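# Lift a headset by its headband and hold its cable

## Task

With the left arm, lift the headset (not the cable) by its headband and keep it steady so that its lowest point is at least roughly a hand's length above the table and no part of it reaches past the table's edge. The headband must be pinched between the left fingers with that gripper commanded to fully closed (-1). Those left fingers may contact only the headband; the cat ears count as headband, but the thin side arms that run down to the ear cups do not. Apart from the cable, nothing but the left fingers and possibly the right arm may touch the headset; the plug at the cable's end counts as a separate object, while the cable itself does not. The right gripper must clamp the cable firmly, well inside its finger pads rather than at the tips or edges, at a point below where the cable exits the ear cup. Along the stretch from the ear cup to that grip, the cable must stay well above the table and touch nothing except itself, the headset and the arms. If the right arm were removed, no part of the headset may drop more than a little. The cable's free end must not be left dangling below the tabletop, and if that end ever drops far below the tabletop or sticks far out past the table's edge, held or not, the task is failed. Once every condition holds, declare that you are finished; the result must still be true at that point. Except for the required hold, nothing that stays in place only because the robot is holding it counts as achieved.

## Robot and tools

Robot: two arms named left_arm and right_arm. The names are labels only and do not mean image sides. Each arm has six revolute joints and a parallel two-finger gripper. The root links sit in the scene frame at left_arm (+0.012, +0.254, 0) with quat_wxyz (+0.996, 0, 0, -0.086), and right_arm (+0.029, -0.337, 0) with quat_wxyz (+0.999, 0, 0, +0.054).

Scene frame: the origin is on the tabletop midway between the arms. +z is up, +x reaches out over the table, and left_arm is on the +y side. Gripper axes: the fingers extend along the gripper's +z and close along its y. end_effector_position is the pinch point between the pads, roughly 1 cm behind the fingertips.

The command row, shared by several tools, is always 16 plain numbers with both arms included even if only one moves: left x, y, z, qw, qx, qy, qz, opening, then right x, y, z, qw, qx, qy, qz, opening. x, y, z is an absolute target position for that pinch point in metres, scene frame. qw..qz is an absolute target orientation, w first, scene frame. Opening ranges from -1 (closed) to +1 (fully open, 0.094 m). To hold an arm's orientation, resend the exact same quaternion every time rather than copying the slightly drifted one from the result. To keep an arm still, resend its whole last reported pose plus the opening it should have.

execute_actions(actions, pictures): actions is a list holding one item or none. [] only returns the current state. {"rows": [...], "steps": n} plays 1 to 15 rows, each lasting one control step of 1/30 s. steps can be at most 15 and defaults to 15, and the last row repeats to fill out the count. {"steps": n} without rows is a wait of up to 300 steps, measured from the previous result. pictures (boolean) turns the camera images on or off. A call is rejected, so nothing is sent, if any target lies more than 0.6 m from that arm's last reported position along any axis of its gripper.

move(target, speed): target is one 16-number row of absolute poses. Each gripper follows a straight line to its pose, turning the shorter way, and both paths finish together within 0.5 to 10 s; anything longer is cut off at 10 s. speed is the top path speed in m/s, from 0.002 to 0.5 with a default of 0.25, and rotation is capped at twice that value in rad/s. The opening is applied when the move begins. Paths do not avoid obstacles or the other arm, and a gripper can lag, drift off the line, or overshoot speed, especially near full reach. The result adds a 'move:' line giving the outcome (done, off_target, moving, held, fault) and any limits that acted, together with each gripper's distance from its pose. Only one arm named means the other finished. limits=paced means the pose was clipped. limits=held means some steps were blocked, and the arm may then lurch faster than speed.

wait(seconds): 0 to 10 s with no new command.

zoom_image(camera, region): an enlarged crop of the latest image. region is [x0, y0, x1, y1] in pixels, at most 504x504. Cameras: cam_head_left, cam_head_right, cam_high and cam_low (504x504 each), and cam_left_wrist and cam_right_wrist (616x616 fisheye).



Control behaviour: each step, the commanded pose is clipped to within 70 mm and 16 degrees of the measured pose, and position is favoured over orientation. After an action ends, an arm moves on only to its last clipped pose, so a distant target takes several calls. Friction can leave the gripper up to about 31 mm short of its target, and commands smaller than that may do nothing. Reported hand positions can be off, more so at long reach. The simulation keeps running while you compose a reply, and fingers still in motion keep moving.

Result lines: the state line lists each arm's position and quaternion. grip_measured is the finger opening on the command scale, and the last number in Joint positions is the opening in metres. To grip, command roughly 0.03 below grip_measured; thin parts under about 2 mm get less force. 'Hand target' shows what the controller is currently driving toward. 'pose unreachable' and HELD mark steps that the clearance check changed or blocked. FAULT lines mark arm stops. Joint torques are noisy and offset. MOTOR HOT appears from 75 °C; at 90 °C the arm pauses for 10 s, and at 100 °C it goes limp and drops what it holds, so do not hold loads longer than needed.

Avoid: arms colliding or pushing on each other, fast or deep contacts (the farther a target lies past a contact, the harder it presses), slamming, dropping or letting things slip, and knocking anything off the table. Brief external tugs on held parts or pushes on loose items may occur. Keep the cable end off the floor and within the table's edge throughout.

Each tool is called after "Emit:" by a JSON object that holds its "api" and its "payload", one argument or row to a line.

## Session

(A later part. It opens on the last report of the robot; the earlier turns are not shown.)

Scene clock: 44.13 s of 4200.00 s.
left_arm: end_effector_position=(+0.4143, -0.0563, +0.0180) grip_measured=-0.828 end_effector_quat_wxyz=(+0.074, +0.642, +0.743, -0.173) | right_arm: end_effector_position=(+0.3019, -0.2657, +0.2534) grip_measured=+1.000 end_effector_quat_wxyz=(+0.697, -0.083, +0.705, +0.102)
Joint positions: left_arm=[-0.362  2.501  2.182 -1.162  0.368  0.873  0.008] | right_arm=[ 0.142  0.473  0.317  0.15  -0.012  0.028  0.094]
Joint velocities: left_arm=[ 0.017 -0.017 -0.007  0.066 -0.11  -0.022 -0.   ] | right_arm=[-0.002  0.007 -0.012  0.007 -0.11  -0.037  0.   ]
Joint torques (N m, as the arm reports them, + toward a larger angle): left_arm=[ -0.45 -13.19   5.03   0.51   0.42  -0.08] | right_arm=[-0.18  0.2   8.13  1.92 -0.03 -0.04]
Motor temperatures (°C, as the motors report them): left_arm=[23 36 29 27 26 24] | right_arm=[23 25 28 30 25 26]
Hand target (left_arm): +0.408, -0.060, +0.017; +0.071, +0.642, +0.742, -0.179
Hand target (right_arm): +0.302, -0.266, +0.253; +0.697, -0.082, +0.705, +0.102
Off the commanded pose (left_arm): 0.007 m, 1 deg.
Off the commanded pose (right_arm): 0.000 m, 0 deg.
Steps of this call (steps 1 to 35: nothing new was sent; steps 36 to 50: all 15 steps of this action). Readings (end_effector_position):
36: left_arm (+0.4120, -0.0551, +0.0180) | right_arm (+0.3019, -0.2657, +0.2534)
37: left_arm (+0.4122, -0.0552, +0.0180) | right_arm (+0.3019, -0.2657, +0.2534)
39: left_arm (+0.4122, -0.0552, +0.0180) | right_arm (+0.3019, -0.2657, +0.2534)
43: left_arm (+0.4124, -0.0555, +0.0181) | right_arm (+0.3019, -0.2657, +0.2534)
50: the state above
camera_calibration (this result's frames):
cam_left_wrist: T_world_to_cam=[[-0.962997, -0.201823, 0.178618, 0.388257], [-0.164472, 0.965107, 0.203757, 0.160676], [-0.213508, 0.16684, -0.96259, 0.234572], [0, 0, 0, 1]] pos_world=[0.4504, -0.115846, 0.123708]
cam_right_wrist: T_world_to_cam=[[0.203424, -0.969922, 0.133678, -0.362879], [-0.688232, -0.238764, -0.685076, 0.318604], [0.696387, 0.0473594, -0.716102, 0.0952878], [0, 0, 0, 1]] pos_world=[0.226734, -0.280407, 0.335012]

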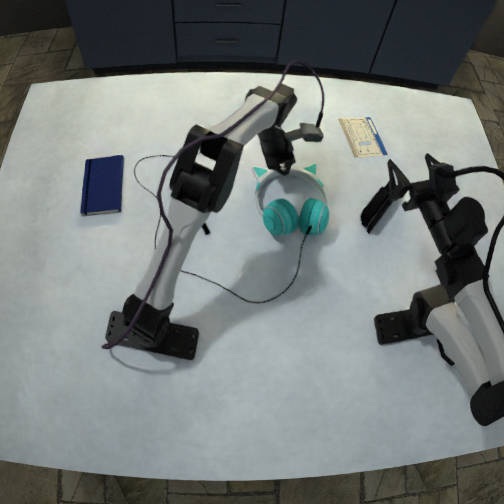

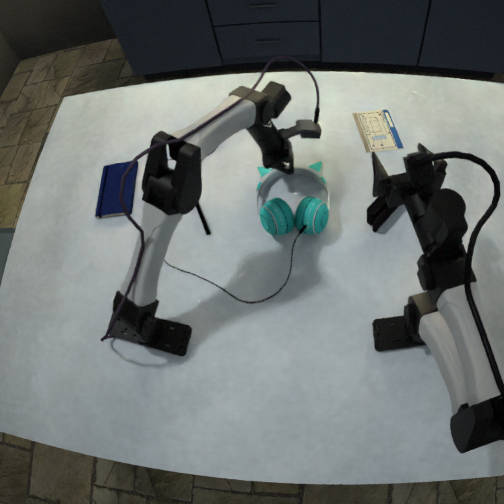

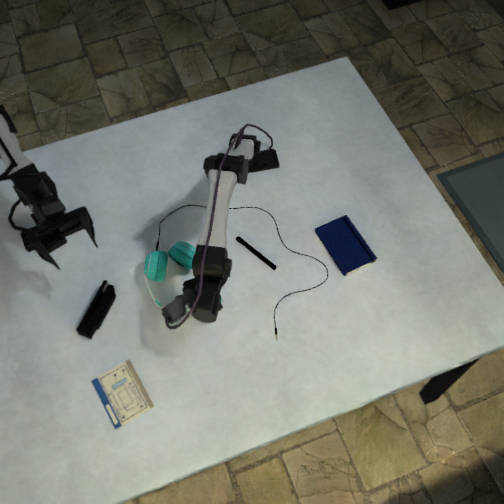

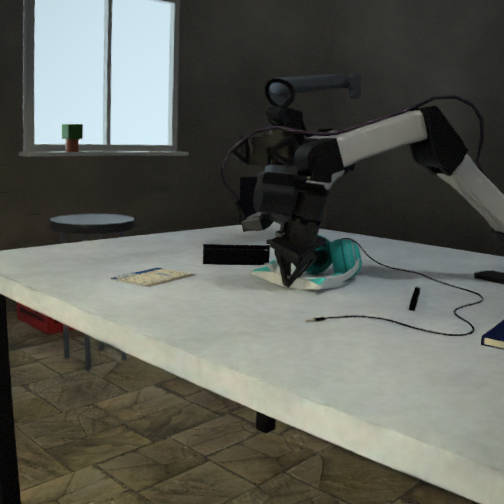

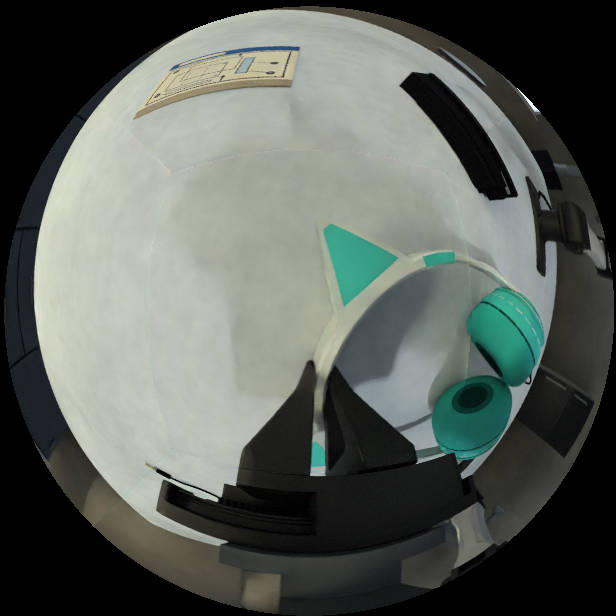

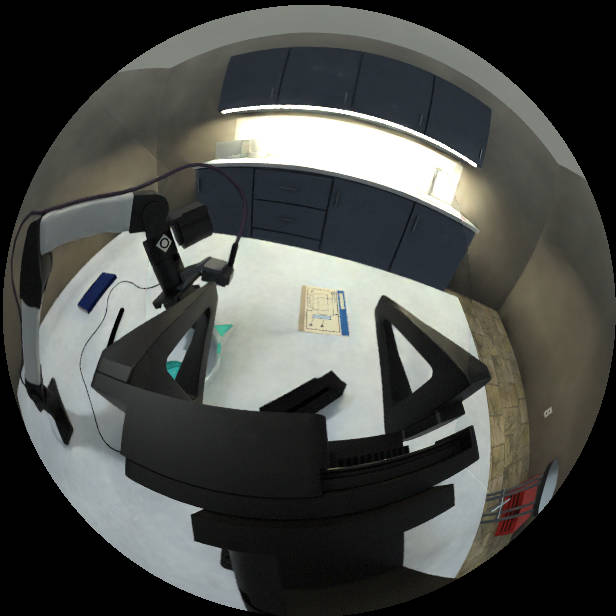

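Emit:
{"api": "move", "payload": {
  "target": [0.36, 0.07, 0.45, 0.6061, 0.6061, 0.3642, 0.3642, -1.0, 0.285, -0.165, 0.19, 0.6130, -0.2303, 0.7305, 0.1933, 1.0],
  "speed": 0.28
}}

Scene clock: 50.43 s of 4200.00 s.
left_arm: end_effector_position=(+0.3657, +0.0669, +0.4236) grip_measured=-0.829 end_effector_quat_wxyz=(+0.571, +0.636, +0.382, +0.350) | right_arm: end_effector_position=(+0.2853, -0.1703, +0.1969) grip_measured=+1.000 end_effector_quat_wxyz=(+0.617, -0.219, +0.732, +0.187)
Joint positions: left_arm=[-0.317  1.182  1.31  -0.23  -0.009  1.579  0.008] | right_arm=[ 0.461  0.681  0.277  0.234 -0.016  0.001  0.094]
Joint velocities: left_arm=[-0.002 -0.012 -0.007 -0.007  0.051  0.022 -0.001] | right_arm=[ 0.007 -0.012 -0.017  0.007  0.007  0.037  0.   ]
Joint torques (N m, as the arm reports them, + toward a larger angle): left_arm=[ 1.08 -4.58  7.72  2.55  0.11 -0.04] | right_arm=[ 0.65  0.55  6.87  2.2  -0.13 -0.18]
Motor temperatures (°C, as the motors report them): left_arm=[23 38 29 28 26 24] | right_arm=[23 25 28 31 25 26]
Hand target (left_arm): +0.363, +0.070, +0.448; +0.601, +0.610, +0.362, +0.369
Hand target (right_arm): +0.284, -0.165, +0.190; +0.611, -0.231, +0.733, +0.190
Off the commanded pose (left_arm): 0.027 m, 6 deg.
Off the commanded pose (right_arm): 0.009 m, 2 deg.
move: off_target (left_arm)
camera_calibration (this result's frames):
cam_left_wrist: T_world_to_cam=[[-0.116089, -0.0289957, -0.992815, 0.468836], [-0.0611659, 0.997885, -0.0219916, 0.00672771], [0.991354, 0.0581734, -0.117617, -0.1972], [0, 0, 0, 1]] pos_world=[0.250333, 0.0183525, 0.442421]
cam_right_wrist: T_world_to_cam=[[0.520876, -0.837695, 0.16418, -0.333517], [-0.652307, -0.514658, -0.556437, 0.208743], [0.550621, 0.182739, -0.814508, 0.145909], [0, 0, 0, 1]] pos_world=[0.229545, -0.198618, 0.289753]

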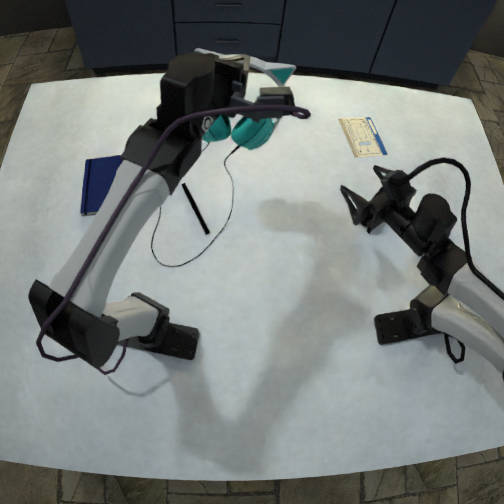

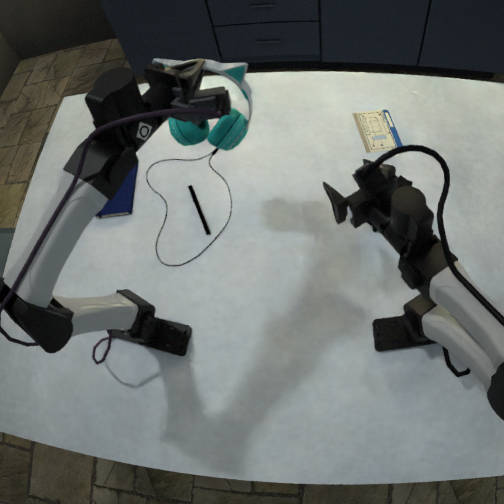

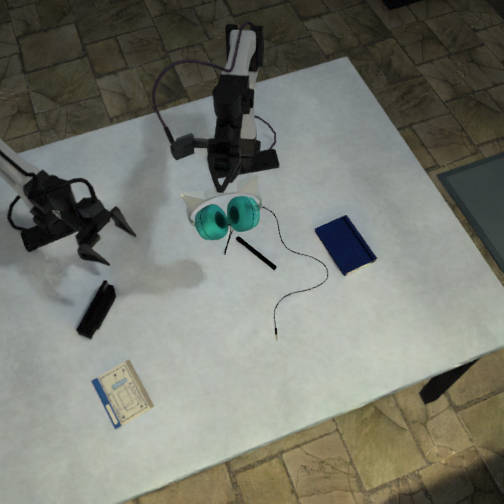

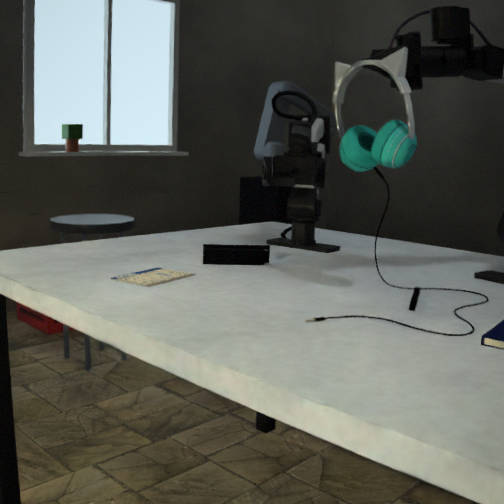

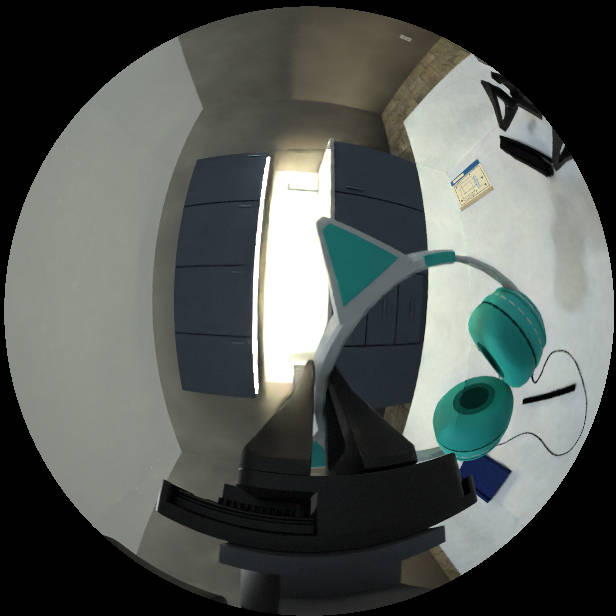

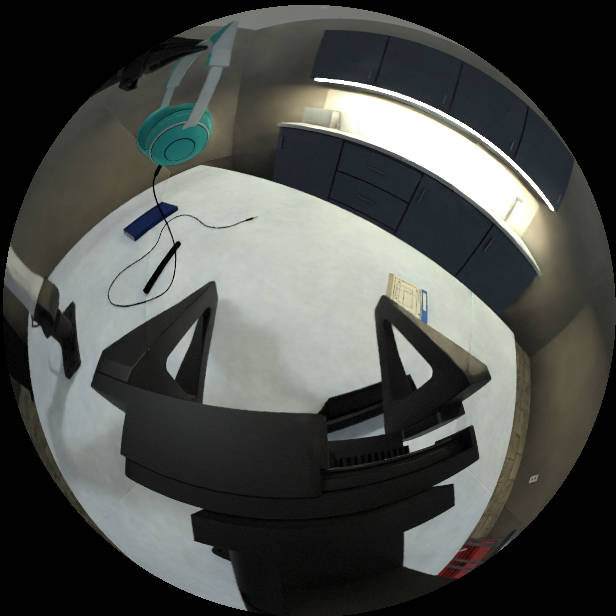

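Emit:
{"api": "zoom_image", "payload": {
  "camera": "cam_low",
  "region": [300, 30, 504, 310]
}}

Emit:
{"api": "zoom_image", "payload": {
  "camera": "cam_head_left",
  "region": [150, 100, 310, 280]
}}

Emit:
{"api": "zoom_image", "payload": {
  "camera": "cam_head_right",
  "region": [140, 100, 300, 280]
}}

Emit:
{"api": "zoom_image", "payload": {
  "camera": "cam_right_wrist",
  "region": [80, 80, 320, 320]
}}

Region (300, 30, 504, 310) of cam_low's 504x504 image, scaled by 1.800, with more detail than that image has; it fills the left 367 columns of this view, and the rest is white.

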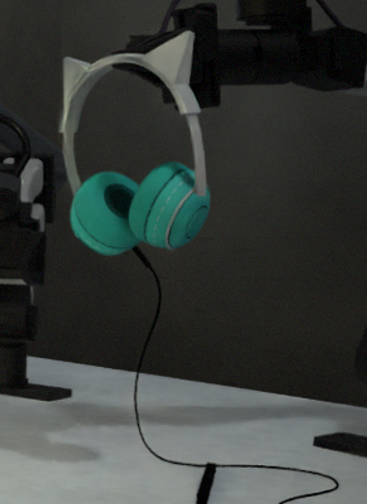

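Region (150, 100, 310, 280) of cam_head_left's 504x504 image, scaled by 2.800, with more detail than that image has.

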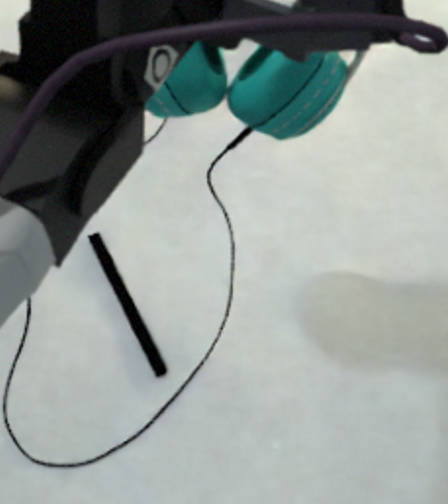

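Region (140, 100, 300, 280) of cam_head_right's 504x504 image, scaled by 2.800, with more detail than that image has.

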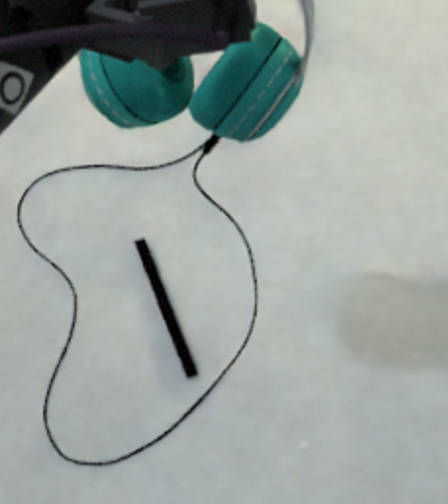

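Region (80, 80, 320, 320) of cam_right_wrist's 616x616 image, scaled by 2.100, with more detail than that image has.

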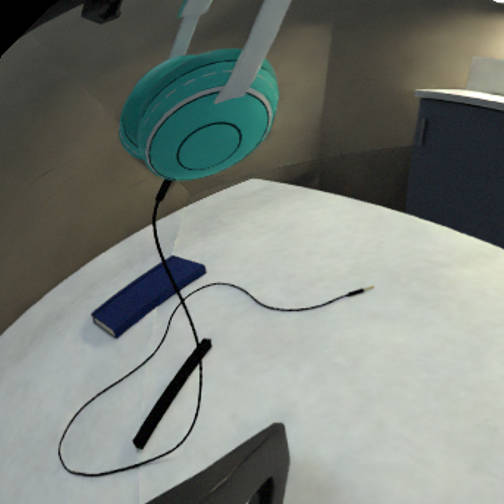

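Emit:
{"api": "move", "payload": {
  "target": [0.335, 0.045, 0.505, 0.6370, 0.5736, 0.3446, 0.3828, -1.0, 0.249, -0.015, 0.15, 0.5974, -0.3445, 0.6519, 0.3156, 1.0],
  "speed": 0.15
}}

Scene clock: 58.20 s of 4200.00 s.
left_arm: end_effector_position=(+0.3415, +0.0420, +0.4614) grip_measured=-0.830 end_effector_quat_wxyz=(+0.595, +0.617, +0.364, +0.363) | right_arm: end_effector_position=(+0.2488, -0.0238, +0.1440) grip_measured=+1.000 end_effector_quat_wxyz=(+0.591, -0.343, +0.664, +0.304)
Joint positions: left_arm=[-0.461  1.182  1.395 -0.241 -0.143  1.581  0.008] | right_arm=[0.858 1.452 0.278 1.057 0.013 0.001 0.094]
Joint velocities: left_arm=[-0.007 -0.002 -0.012 -0.007 -0.007 -0.022  0.001] | right_arm=[-0.007  0.017  0.007  0.051  0.037 -0.051  0.   ]
Joint torques (N m, as the arm reports them, + toward a larger angle): left_arm=[-0.4  -4.28 10.89  2.61 -0.1  -0.03] | right_arm=[ 0.6  -3.13  7.21  2.17 -0.15 -0.09]
Motor temperatures (°C, as the motors report them): left_arm=[23 36 30 32 26 24] | right_arm=[23 25 28 32 25 26]
Hand target (left_arm): +0.332, +0.047, +0.503; +0.636, +0.574, +0.345, +0.384
Hand target (right_arm): +0.247, -0.016, +0.150; +0.595, -0.346, +0.653, +0.315
Off the commanded pose (left_arm): 0.044 m, 8 deg.
Off the commanded pose (right_arm): 0.011 m, 2 deg.
After step 90, 2.80 s passed at rest.
move: off_target (left_arm, right_arm)
camera_calibration (this result's frames):
cam_left_wrist: T_world_to_cam=[[-0.04847, -0.0576202, -0.997161, 0.482929], [-0.0482656, 0.997304, -0.0552823, 0.0419727], [0.997658, 0.045449, -0.0511204, -0.199598], [0, 0, 0, 1]] pos_world=[0.224564, -0.00496146, 0.473675]
cam_right_wrist: T_world_to_cam=[[0.781566, -0.601132, 0.166717, -0.242672], [-0.404217, -0.691566, -0.59862, 0.170996], [0.475145, 0.400471, -0.783492, 0.115641], [0, 0, 0, 1]] pos_world=[0.203837, -0.0739332, 0.233423]

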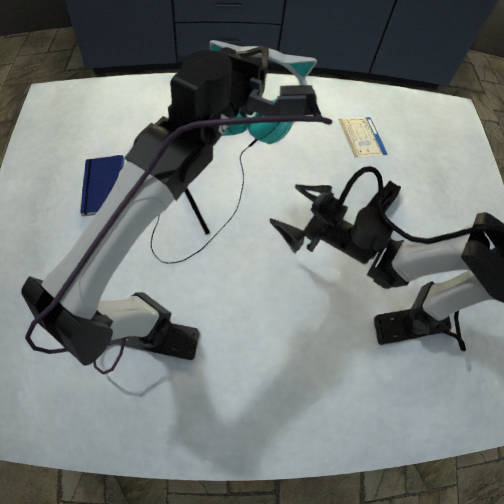

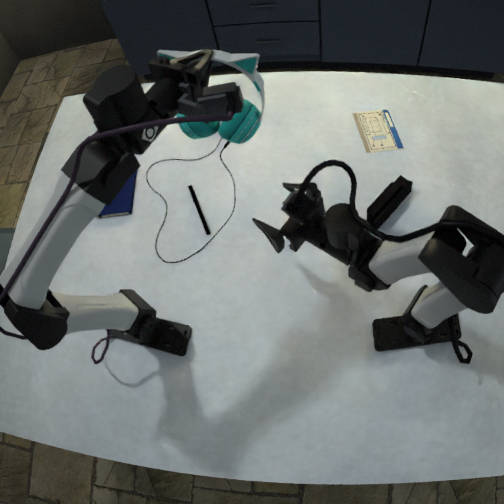

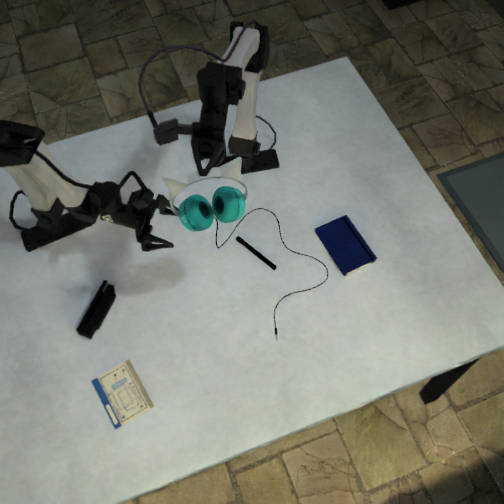

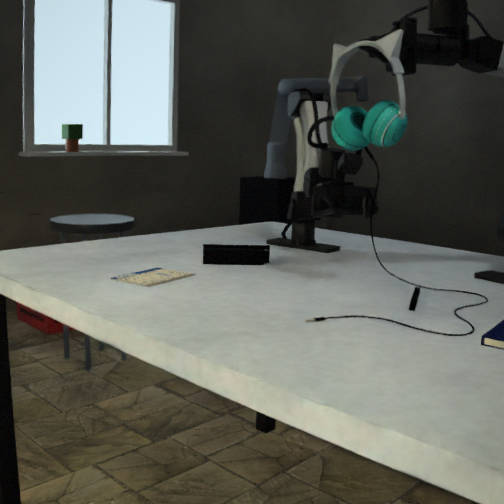

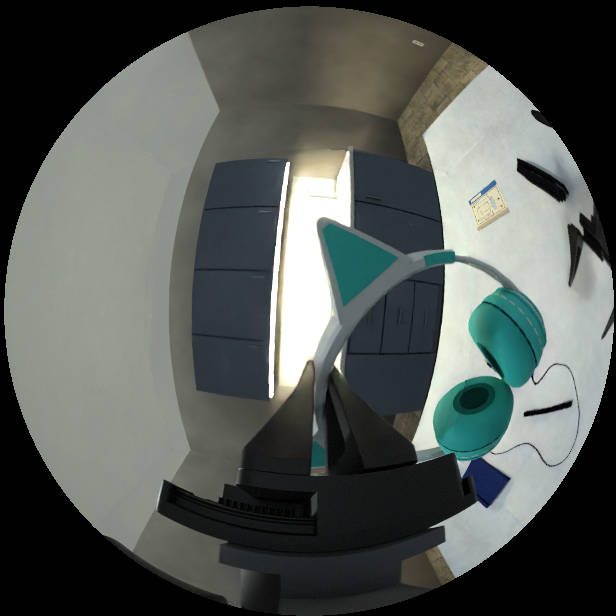

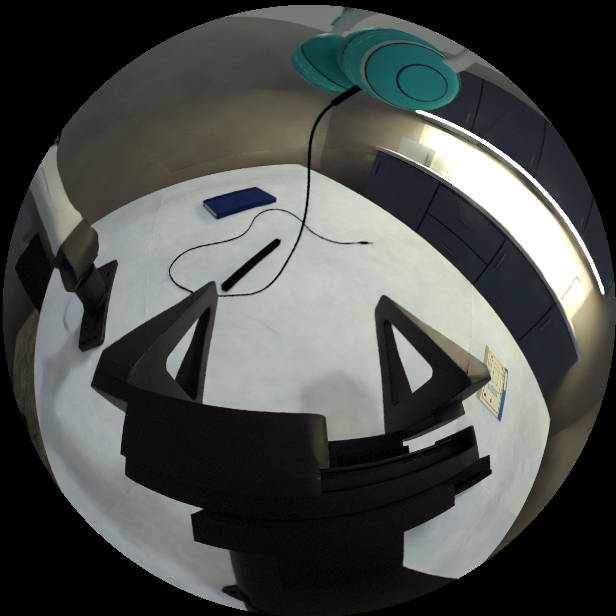

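Emit:
{"api": "zoom_image", "payload": {
  "camera": "cam_head_left",
  "region": [190, 110, 350, 270]
}}

Emit:
{"api": "zoom_image", "payload": {
  "camera": "cam_head_right",
  "region": [180, 110, 340, 270]
}}

Emit:
{"api": "zoom_image", "payload": {
  "camera": "cam_right_wrist",
  "region": [180, 60, 440, 320]
}}

Emit:
{"api": "zoom_image", "payload": {
  "camera": "cam_low",
  "region": [280, 90, 440, 300]
}}

Region (190, 110, 350, 270) of cam_head_left's 504x504 image, scaled by 3.150, with more detail than that image has.

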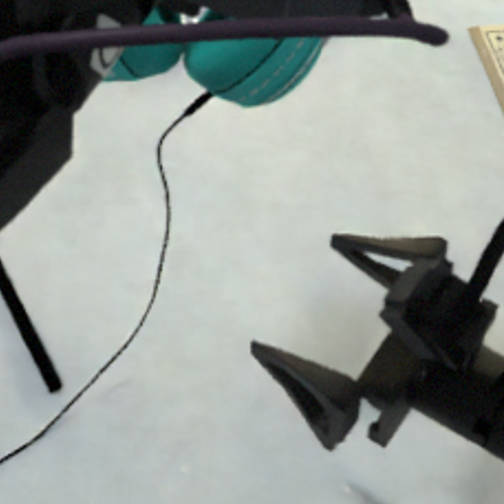

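Region (180, 110, 340, 270) of cam_head_right's 504x504 image, scaled by 3.150, with more detail than that image has.

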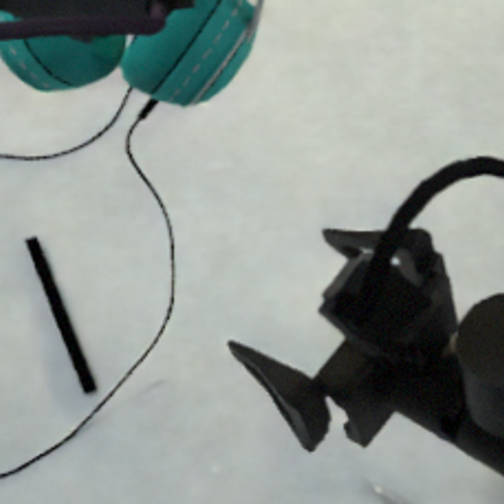

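Region (180, 60, 440, 320) of cam_right_wrist's 616x616 image, scaled by 1.938, with more detail than that image has.

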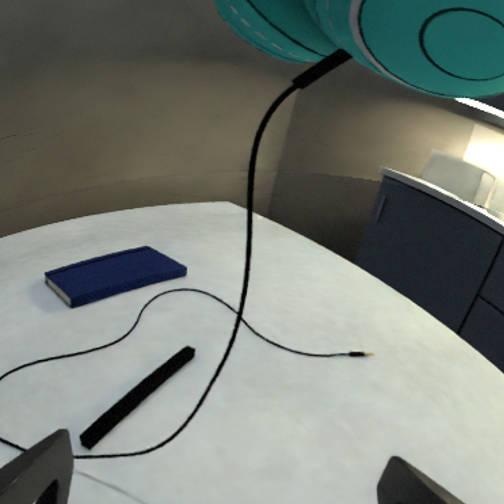

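Region (280, 90, 440, 300) of cam_low's 504x504 image, scaled by 2.400, with more detail than that image has; it fills the left 384 columns of this view, and the rest is white.

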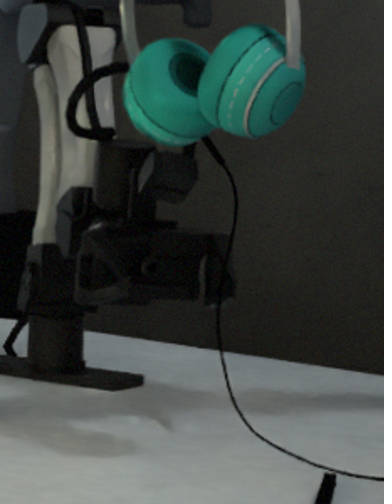

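Emit:
{"api": "execute_actions", "payload": {
  "actions": [
    {"rows": [
[0.335, 0.045, 0.505, 0.6370, 0.5736, 0.3446, 0.3828, -1.0, 0.2498, -0.0141, 0.1499, 0.5974, -0.3445, 0.6519, 0.3156, 0.9],
[0.335, 0.045, 0.505, 0.6370, 0.5736, 0.3446, 0.3828, -1.0, 0.2520, -0.0113, 0.1496, 0.5974, -0.3445, 0.6519, 0.3156, 0.8],
[0.335, 0.045, 0.505, 0.6370, 0.5736, 0.3446, 0.3828, -1.0, 0.2556, -0.0069, 0.1490, 0.5974, -0.3445, 0.6519, 0.3156, 0.7],
[0.335, 0.045, 0.505, 0.6370, 0.5736, 0.3446, 0.3828, -1.0, 0.2604, -0.0010, 0.1484, 0.5974, -0.3445, 0.6519, 0.3156, 0.6],
[0.335, 0.045, 0.505, 0.6370, 0.5736, 0.3446, 0.3828, -1.0, 0.2663, 0.0063, 0.1475, 0.5974, -0.3445, 0.6519, 0.3156, 0.5],
[0.335, 0.045, 0.505, 0.6370, 0.5736, 0.3446, 0.3828, -1.0, 0.2728, 0.0143, 0.1466, 0.5974, -0.3445, 0.6519, 0.3156, 0.4],
[0.335, 0.045, 0.505, 0.6370, 0.5736, 0.3446, 0.3828, -1.0, 0.2799, 0.0231, 0.1455, 0.5974, -0.3445, 0.6519, 0.3156, 0.3],
[0.335, 0.045, 0.505, 0.6370, 0.5736, 0.3446, 0.3828, -1.0, 0.2871, 0.0319, 0.1445, 0.5974, -0.3445, 0.6519, 0.3156, 0.2],
[0.335, 0.045, 0.505, 0.6370, 0.5736, 0.3446, 0.3828, -1.0, 0.2942, 0.0407, 0.1435, 0.5974, -0.3445, 0.6519, 0.3156, 0.1],
[0.335, 0.045, 0.505, 0.6370, 0.5736, 0.3446, 0.3828, -1.0, 0.3008, 0.0488, 0.1425, 0.5974, -0.3445, 0.6519, 0.3156, 0.1],
[0.335, 0.045, 0.505, 0.6370, 0.5736, 0.3446, 0.3828, -1.0, 0.3066, 0.0560, 0.1417, 0.5974, -0.3445, 0.6519, 0.3156, 0.1],
[0.335, 0.045, 0.505, 0.6370, 0.5736, 0.3446, 0.3828, -1.0, 0.3114, 0.0619, 0.1410, 0.5974, -0.3445, 0.6519, 0.3156, 0.1],
[0.335, 0.045, 0.505, 0.6370, 0.5736, 0.3446, 0.3828, -1.0, 0.3150, 0.0663, 0.1404, 0.5974, -0.3445, 0.6519, 0.3156, 0.1],
[0.335, 0.045, 0.505, 0.6370, 0.5736, 0.3446, 0.3828, -1.0, 0.3172, 0.0691, 0.1401, 0.5974, -0.3445, 0.6519, 0.3156, 0.1],
[0.335, 0.045, 0.505, 0.6370, 0.5736, 0.3446, 0.3828, -1.0, 0.318, 0.070, 0.140, 0.5974, -0.3445, 0.6519, 0.3156, 0.1]
], "steps": 15}
  ],
  "pictures": false
}}

Emit:
{"api": "execute_actions", "payload": {
  "actions": [
    {"rows": [[0.335, 0.045, 0.505, 0.6370, 0.5736, 0.3446, 0.3828, -1.0, 0.318, 0.070, 0.140, 0.5974, -0.3445, 0.6519, 0.3156, 0.1]], "steps": 15}
  ]
}}

Scene clock: 66.47 s of 4200.00 s.
left_arm: end_effector_position=(+0.3415, +0.0420, +0.4614) grip_measured=-0.830 end_effector_quat_wxyz=(+0.595, +0.617, +0.364, +0.363) | right_arm: end_effector_position=(+0.3091, +0.0614, +0.1389) grip_measured=+0.102 end_effector_quat_wxyz=(+0.596, -0.342, +0.656, +0.312)
Joint positions: left_arm=[-0.461  1.182  1.395 -0.241 -0.144  1.582  0.008] | right_arm=[ 0.848  1.859  0.673  1.093 -0.008  0.001  0.052]
Joint velocities: left_arm=[-0.012 -0.002  0.012 -0.007 -0.037 -0.007 -0.   ] | right_arm=[-0.032  0.471  0.593 -0.007 -0.022 -0.095 -0.001]
Joint torques (N m, as the arm reports them, + toward a larger angle): left_arm=[-0.37 -4.23 10.9   2.61 -0.08 -0.06] | right_arm=[-0.77 -7.47  6.02  1.96 -0.16 -0.1 ]
Motor temperatures (°C, as the motors report them): left_arm=[23 34 31 35 26 24] | right_arm=[23 25 29 33 25 26]
Hand target (left_arm): +0.332, +0.047, +0.503; +0.636, +0.574, +0.345, +0.383
Hand target (right_arm): +0.316, +0.069, +0.139; +0.597, -0.344, +0.652, +0.316
Off the commanded pose (left_arm): 0.044 m, 8 deg.
Off the commanded pose (right_arm): 0.012 m, 1 deg.
Steps of this call (steps 1 to 90: nothing new was sent; then 4.77 s passed at rest; steps 91 to 105: all 15 steps of this action). Readings (end_effector_position):
91: left_arm (+0.3415, +0.0420, +0.4614) | right_arm (+0.2489, -0.0235, +0.1445)
92: left_arm (+0.3415, +0.0420, +0.4614) | right_arm (+0.2495, -0.0224, +0.1441)
94: left_arm (+0.3415, +0.0420, +0.4614) | right_arm (+0.2530, -0.0168, +0.1423)
98: left_arm (+0.3415, +0.0420, +0.4614) | right_arm (+0.2698, +0.0094, +0.1389)
105: the state above

Scene clock: 66.97 s of 4200.00 s.
left_arm: end_effector_position=(+0.3415, +0.0420, +0.4614) grip_measured=-0.830 end_effector_quat_wxyz=(+0.595, +0.617, +0.364, +0.363) | right_arm: end_effector_position=(+0.3137, +0.0679, +0.1419) grip_measured=+0.102 end_effector_quat_wxyz=(+0.599, -0.342, +0.651, +0.316)
Joint positions: left_arm=[-0.461  1.182  1.395 -0.241 -0.144  1.582  0.008] | right_arm=[ 0.846  1.88   0.706  1.093 -0.015  0.001  0.052]
Joint velocities: left_arm=[-0.012 -0.007  0.002 -0.037 -0.007  0.022 -0.   ] | right_arm=[-0.012  0.002  0.002 -0.022  0.007 -0.051 -0.001]
Joint torques (N m, as the arm reports them, + toward a larger angle): left_arm=[-0.37 -4.22 10.91  2.61 -0.09 -0.07] | right_arm=[-1.   -7.02  7.11  1.88 -0.15 -0.09]
Motor temperatures (°C, as the motors report them): left_arm=[23 34 31 35 26 24] | right_arm=[23 25 29 33 25 26]
Hand target (left_arm): +0.332, +0.047, +0.503; +0.636, +0.574, +0.345, +0.383
Hand target (right_arm): +0.318, +0.070, +0.140; +0.597, -0.344, +0.652, +0.316
Off the commanded pose (left_arm): 0.044 m, 8 deg.
Off the commanded pose (right_arm): 0.005 m, 0 deg.
Steps of this call (steps 1 to 15: all 15 steps of this action). Readings (end_effector_position):
1: left_arm (+0.3415, +0.0420, +0.4614) | right_arm (+0.3115, +0.0646, +0.1393)
2: left_arm (+0.3415, +0.0420, +0.4614) | right_arm (+0.3130, +0.0663, +0.1400)
4: left_arm (+0.3415, +0.0420, +0.4614) | right_arm (+0.3138, +0.0675, +0.1413)
8: left_arm (+0.3415, +0.0420, +0.4614) | right_arm (+0.3139, +0.0678, +0.1419)
15: the state above
camera_calibration (this result's frames):
cam_left_wrist: T_world_to_cam=[[-0.0482634, -0.0572942, -0.99719, 0.482863], [-0.0486251, 0.997305, -0.0549473, 0.0418846], [0.99765, 0.0458366, -0.0509192, -0.199738], [0, 0, 0, 1]] pos_world=[0.22461, -0.0049512, 0.473637]
cam_right_wrist: T_world_to_cam=[[0.788082, -0.593712, 0.16258, -0.239907], [-0.38226, -0.679027, -0.626738, 0.255705], [0.482498, 0.431773, -0.762081, 0.0389321], [0, 0, 0, 1]] pos_world=[0.268027, 0.0143847, 0.228933]

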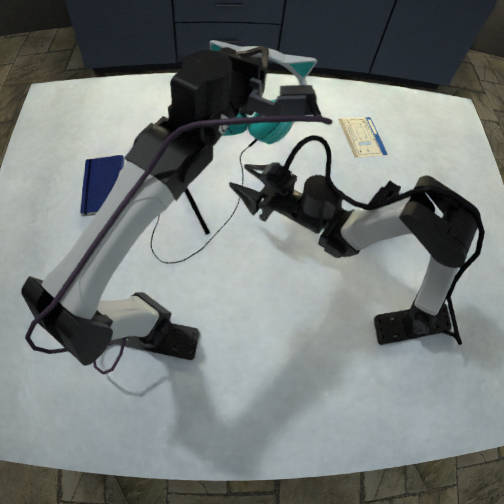

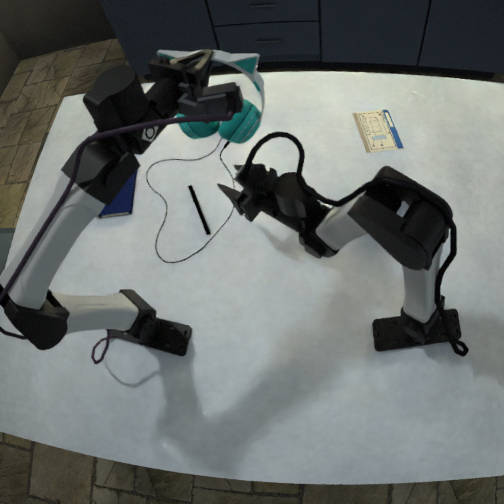

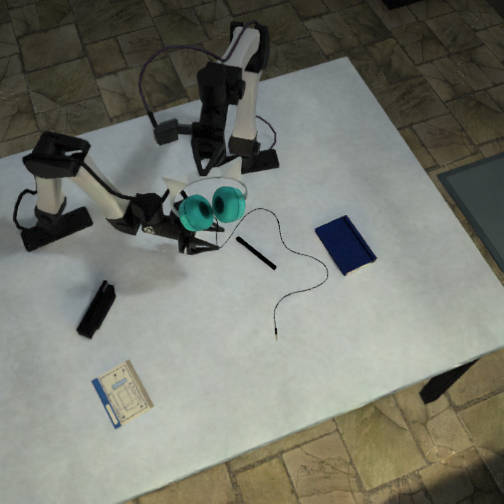

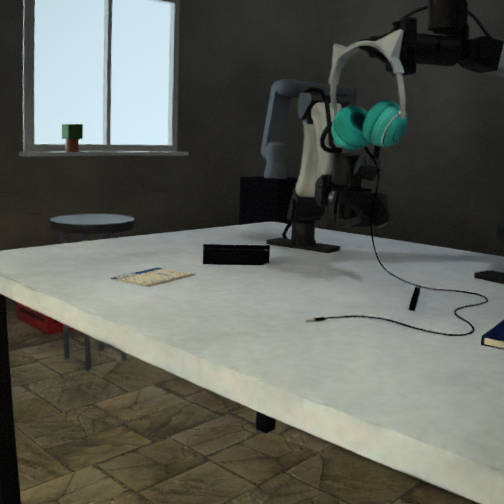

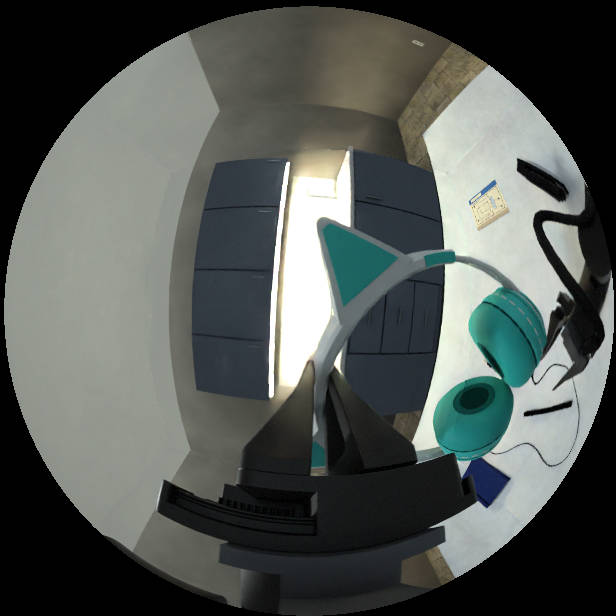

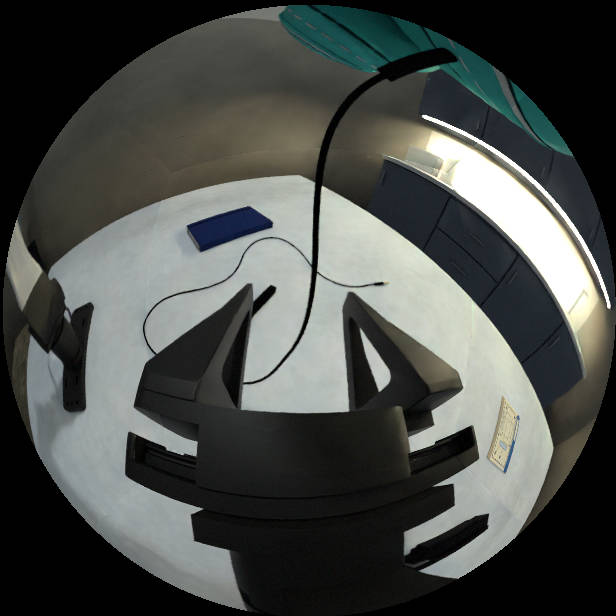

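Emit:
{"api": "zoom_image", "payload": {
  "camera": "cam_head_left",
  "region": [210, 135, 300, 225]
}}

Emit:
{"api": "zoom_image", "payload": {
  "camera": "cam_head_right",
  "region": [195, 135, 285, 225]
}}

Emit:
{"api": "zoom_image", "payload": {
  "camera": "cam_high",
  "region": [170, 195, 260, 270]
}}

Emit:
{"api": "zoom_image", "payload": {
  "camera": "cam_left_wrist",
  "region": [500, 300, 616, 416]
}}

Region (210, 135, 300, 225) of cam_head_left's 504x504 image, scaled by 5.600, with more detail than that image has.

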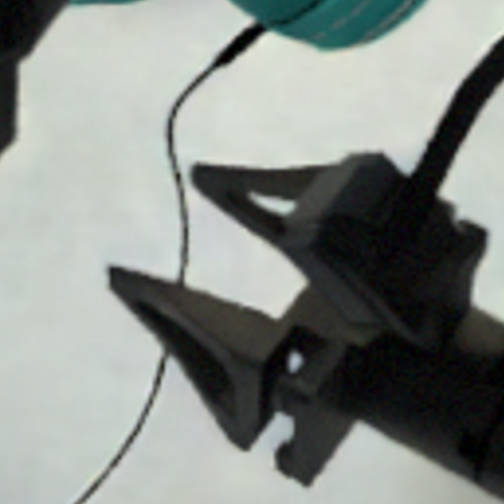

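Region (195, 135, 285, 225) of cam_head_right's 504x504 image, scaled by 5.600, with more detail than that image has.

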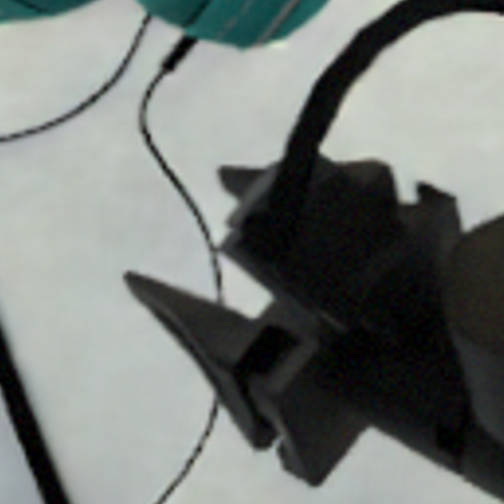

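Region (170, 195, 260, 270) of cam_high's 504x504 image, scaled by 5.600, with more detail than that image has.

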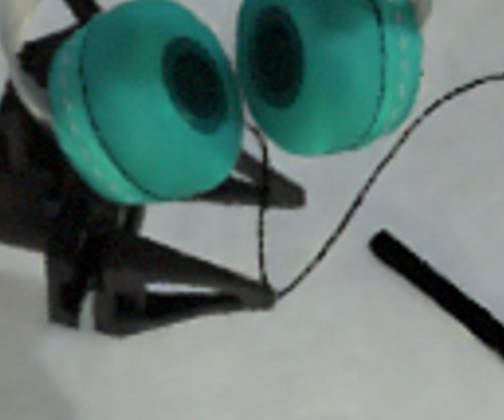

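Region (500, 300, 616, 416) of cam_left_wrist's 616x616 image, scaled by 4.345, with more detail than that image has.

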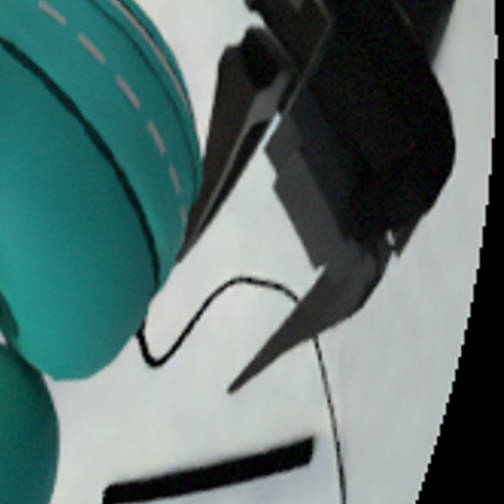

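Emit:
{"api": "execute_actions", "payload": {
  "actions": [
    {"rows": [
[0.335, 0.045, 0.505, 0.6370, 0.5736, 0.3446, 0.3828, -1.0, 0.319, 0.0702, 0.140, 0.5974, -0.3445, 0.6519, 0.3156, 0.05],
[0.335, 0.045, 0.505, 0.6370, 0.5736, 0.3446, 0.3828, -1.0, 0.320, 0.0704, 0.140, 0.5974, -0.3445, 0.6519, 0.3156, 0.0],
[0.335, 0.045, 0.505, 0.6370, 0.5736, 0.3446, 0.3828, -1.0, 0.321, 0.0706, 0.140, 0.5974, -0.3445, 0.6519, 0.3156, -0.05],
[0.335, 0.045, 0.505, 0.6370, 0.5736, 0.3446, 0.3828, -1.0, 0.322, 0.0708, 0.140, 0.5974, -0.3445, 0.6519, 0.3156, -0.1],
[0.335, 0.045, 0.505, 0.6370, 0.5736, 0.3446, 0.3828, -1.0, 0.323, 0.0710, 0.140, 0.5974, -0.3445, 0.6519, 0.3156, -0.15],
[0.335, 0.045, 0.505, 0.6370, 0.5736, 0.3446, 0.3828, -1.0, 0.324, 0.0712, 0.140, 0.5974, -0.3445, 0.6519, 0.3156, -0.2],
[0.335, 0.045, 0.505, 0.6370, 0.5736, 0.3446, 0.3828, -1.0, 0.325, 0.0714, 0.140, 0.5974, -0.3445, 0.6519, 0.3156, -0.25],
[0.335, 0.045, 0.505, 0.6370, 0.5736, 0.3446, 0.3828, -1.0, 0.326, 0.0716, 0.140, 0.5974, -0.3445, 0.6519, 0.3156, -0.3],
[0.335, 0.045, 0.505, 0.6370, 0.5736, 0.3446, 0.3828, -1.0, 0.326, 0.0716, 0.140, 0.5974, -0.3445, 0.6519, 0.3156, -0.35],
[0.335, 0.045, 0.505, 0.6370, 0.5736, 0.3446, 0.3828, -1.0, 0.326, 0.0716, 0.140, 0.5974, -0.3445, 0.6519, 0.3156, -0.4],
[0.335, 0.045, 0.505, 0.6370, 0.5736, 0.3446, 0.3828, -1.0, 0.326, 0.0716, 0.140, 0.5974, -0.3445, 0.6519, 0.3156, -0.45],
[0.335, 0.045, 0.505, 0.6370, 0.5736, 0.3446, 0.3828, -1.0, 0.326, 0.0716, 0.140, 0.5974, -0.3445, 0.6519, 0.3156, -0.5]
], "steps": 15}
  ]
}}

Scene clock: 70.87 s of 4200.00 s.
left_arm: end_effector_position=(+0.3415, +0.0420, +0.4614) grip_measured=-0.830 end_effector_quat_wxyz=(+0.595, +0.617, +0.364, +0.363) | right_arm: end_effector_position=(+0.3220, +0.0691, +0.1452) grip_measured=-0.498 end_effector_quat_wxyz=(+0.603, -0.339, +0.649, +0.317)
Joint positions: left_arm=[-0.461  1.182  1.395 -0.241 -0.144  1.582  0.008] | right_arm=[ 0.829  1.893  0.731  1.09  -0.029  0.001  0.024]
Joint velocities: left_arm=[-0.022 -0.022  0.007  0.007  0.051 -0.066  0.001] | right_arm=[ 0.027  0.032  0.007  0.007 -0.037 -0.037 -0.001]
Joint torques (N m, as the arm reports them, + toward a larger angle): left_arm=[-0.34 -4.25 10.89  2.61 -0.08 -0.07] | right_arm=[-0.83 -7.03  7.26  1.82 -0.13 -0.13]
Motor temperatures (°C, as the motors report them): left_arm=[23 34 32 36 26 24] | right_arm=[23 26 29 33 25 26]
Hand target (left_arm): +0.332, +0.047, +0.503; +0.636, +0.574, +0.345, +0.383
Hand target (right_arm): +0.326, +0.072, +0.140; +0.598, -0.344, +0.652, +0.316
Off the commanded pose (left_arm): 0.044 m, 8 deg.
Off the commanded pose (right_arm): 0.007 m, 1 deg.
Steps of this call (steps 1 to 90: nothing new was sent; then 0.40 s passed at rest; steps 91 to 105: all 15 steps of this action). Readings (end_effector_position):
91: left_arm (+0.3415, +0.0420, +0.4614) | right_arm (+0.3137, +0.0680, +0.1419)
92: left_arm (+0.3415, +0.0420, +0.4614) | right_arm (+0.3137, +0.0680, +0.1419)
94: left_arm (+0.3415, +0.0420, +0.4614) | right_arm (+0.3145, +0.0677, +0.1423)
98: left_arm (+0.3415, +0.0420, +0.4614) | right_arm (+0.3200, +0.0688, +0.1453)
105: the state above
camera_calibration (this result's frames):
cam_left_wrist: T_world_to_cam=[[-0.0482634, -0.0572942, -0.99719, 0.482863], [-0.0486251, 0.997305, -0.0549473, 0.0418846], [0.99765, 0.0458366, -0.0509192, -0.199738], [0, 0, 0, 1]] pos_world=[0.22461, -0.0049512, 0.473637]
cam_right_wrist: T_world_to_cam=[[0.785672, -0.597254, 0.161268, -0.245093], [-0.380997, -0.672512, -0.634483, 0.26198], [0.487403, 0.437053, -0.755925, 0.0340501], [0, 0, 0, 1]] pos_world=[0.27578, 0.0149203, 0.231487]

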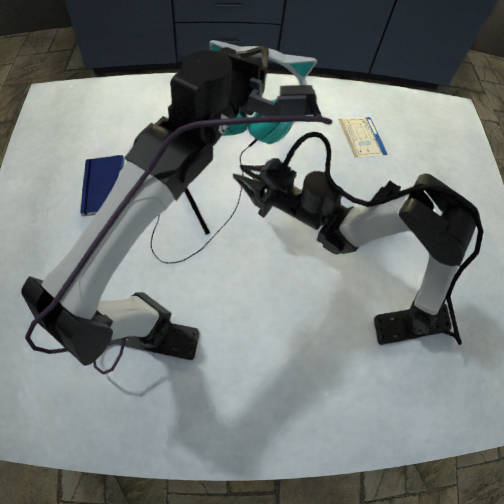

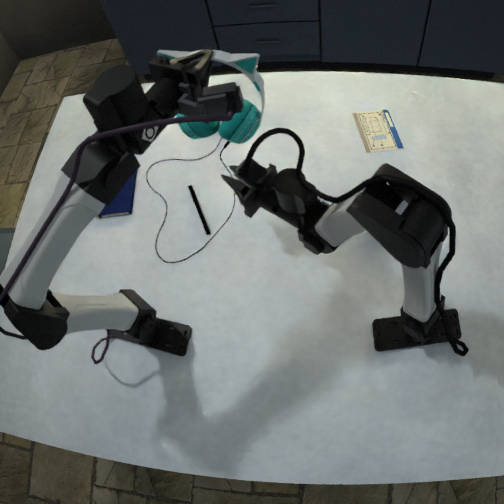

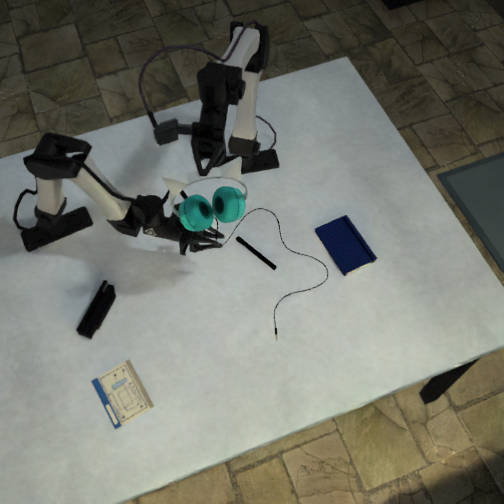

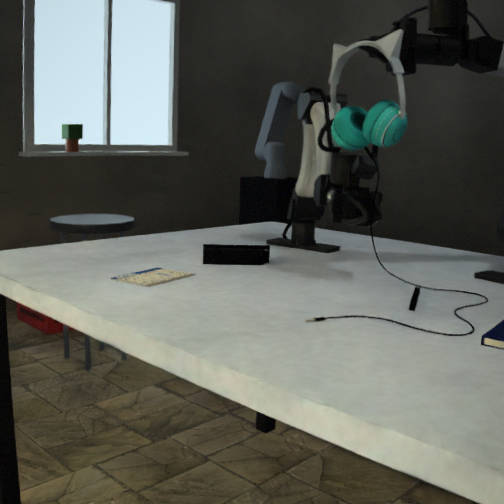

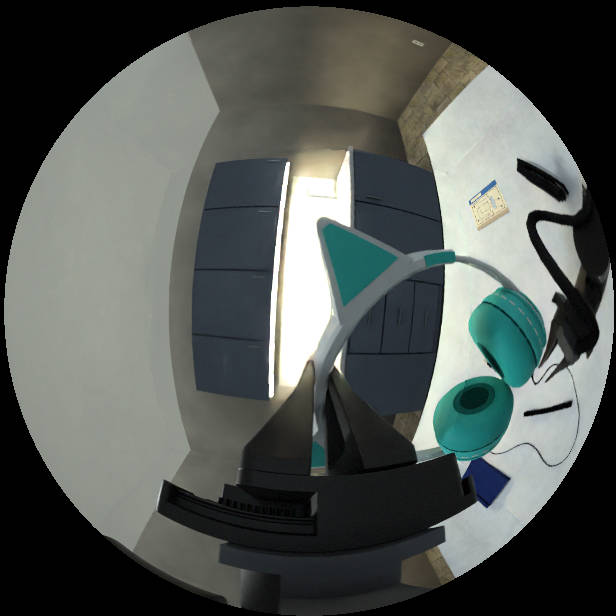

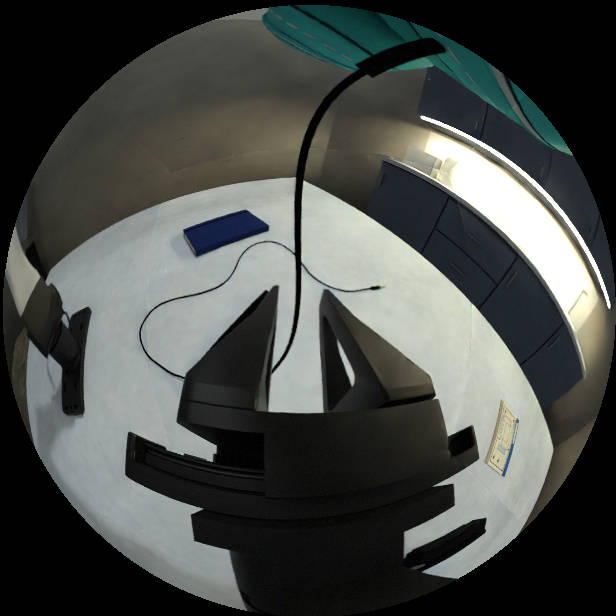

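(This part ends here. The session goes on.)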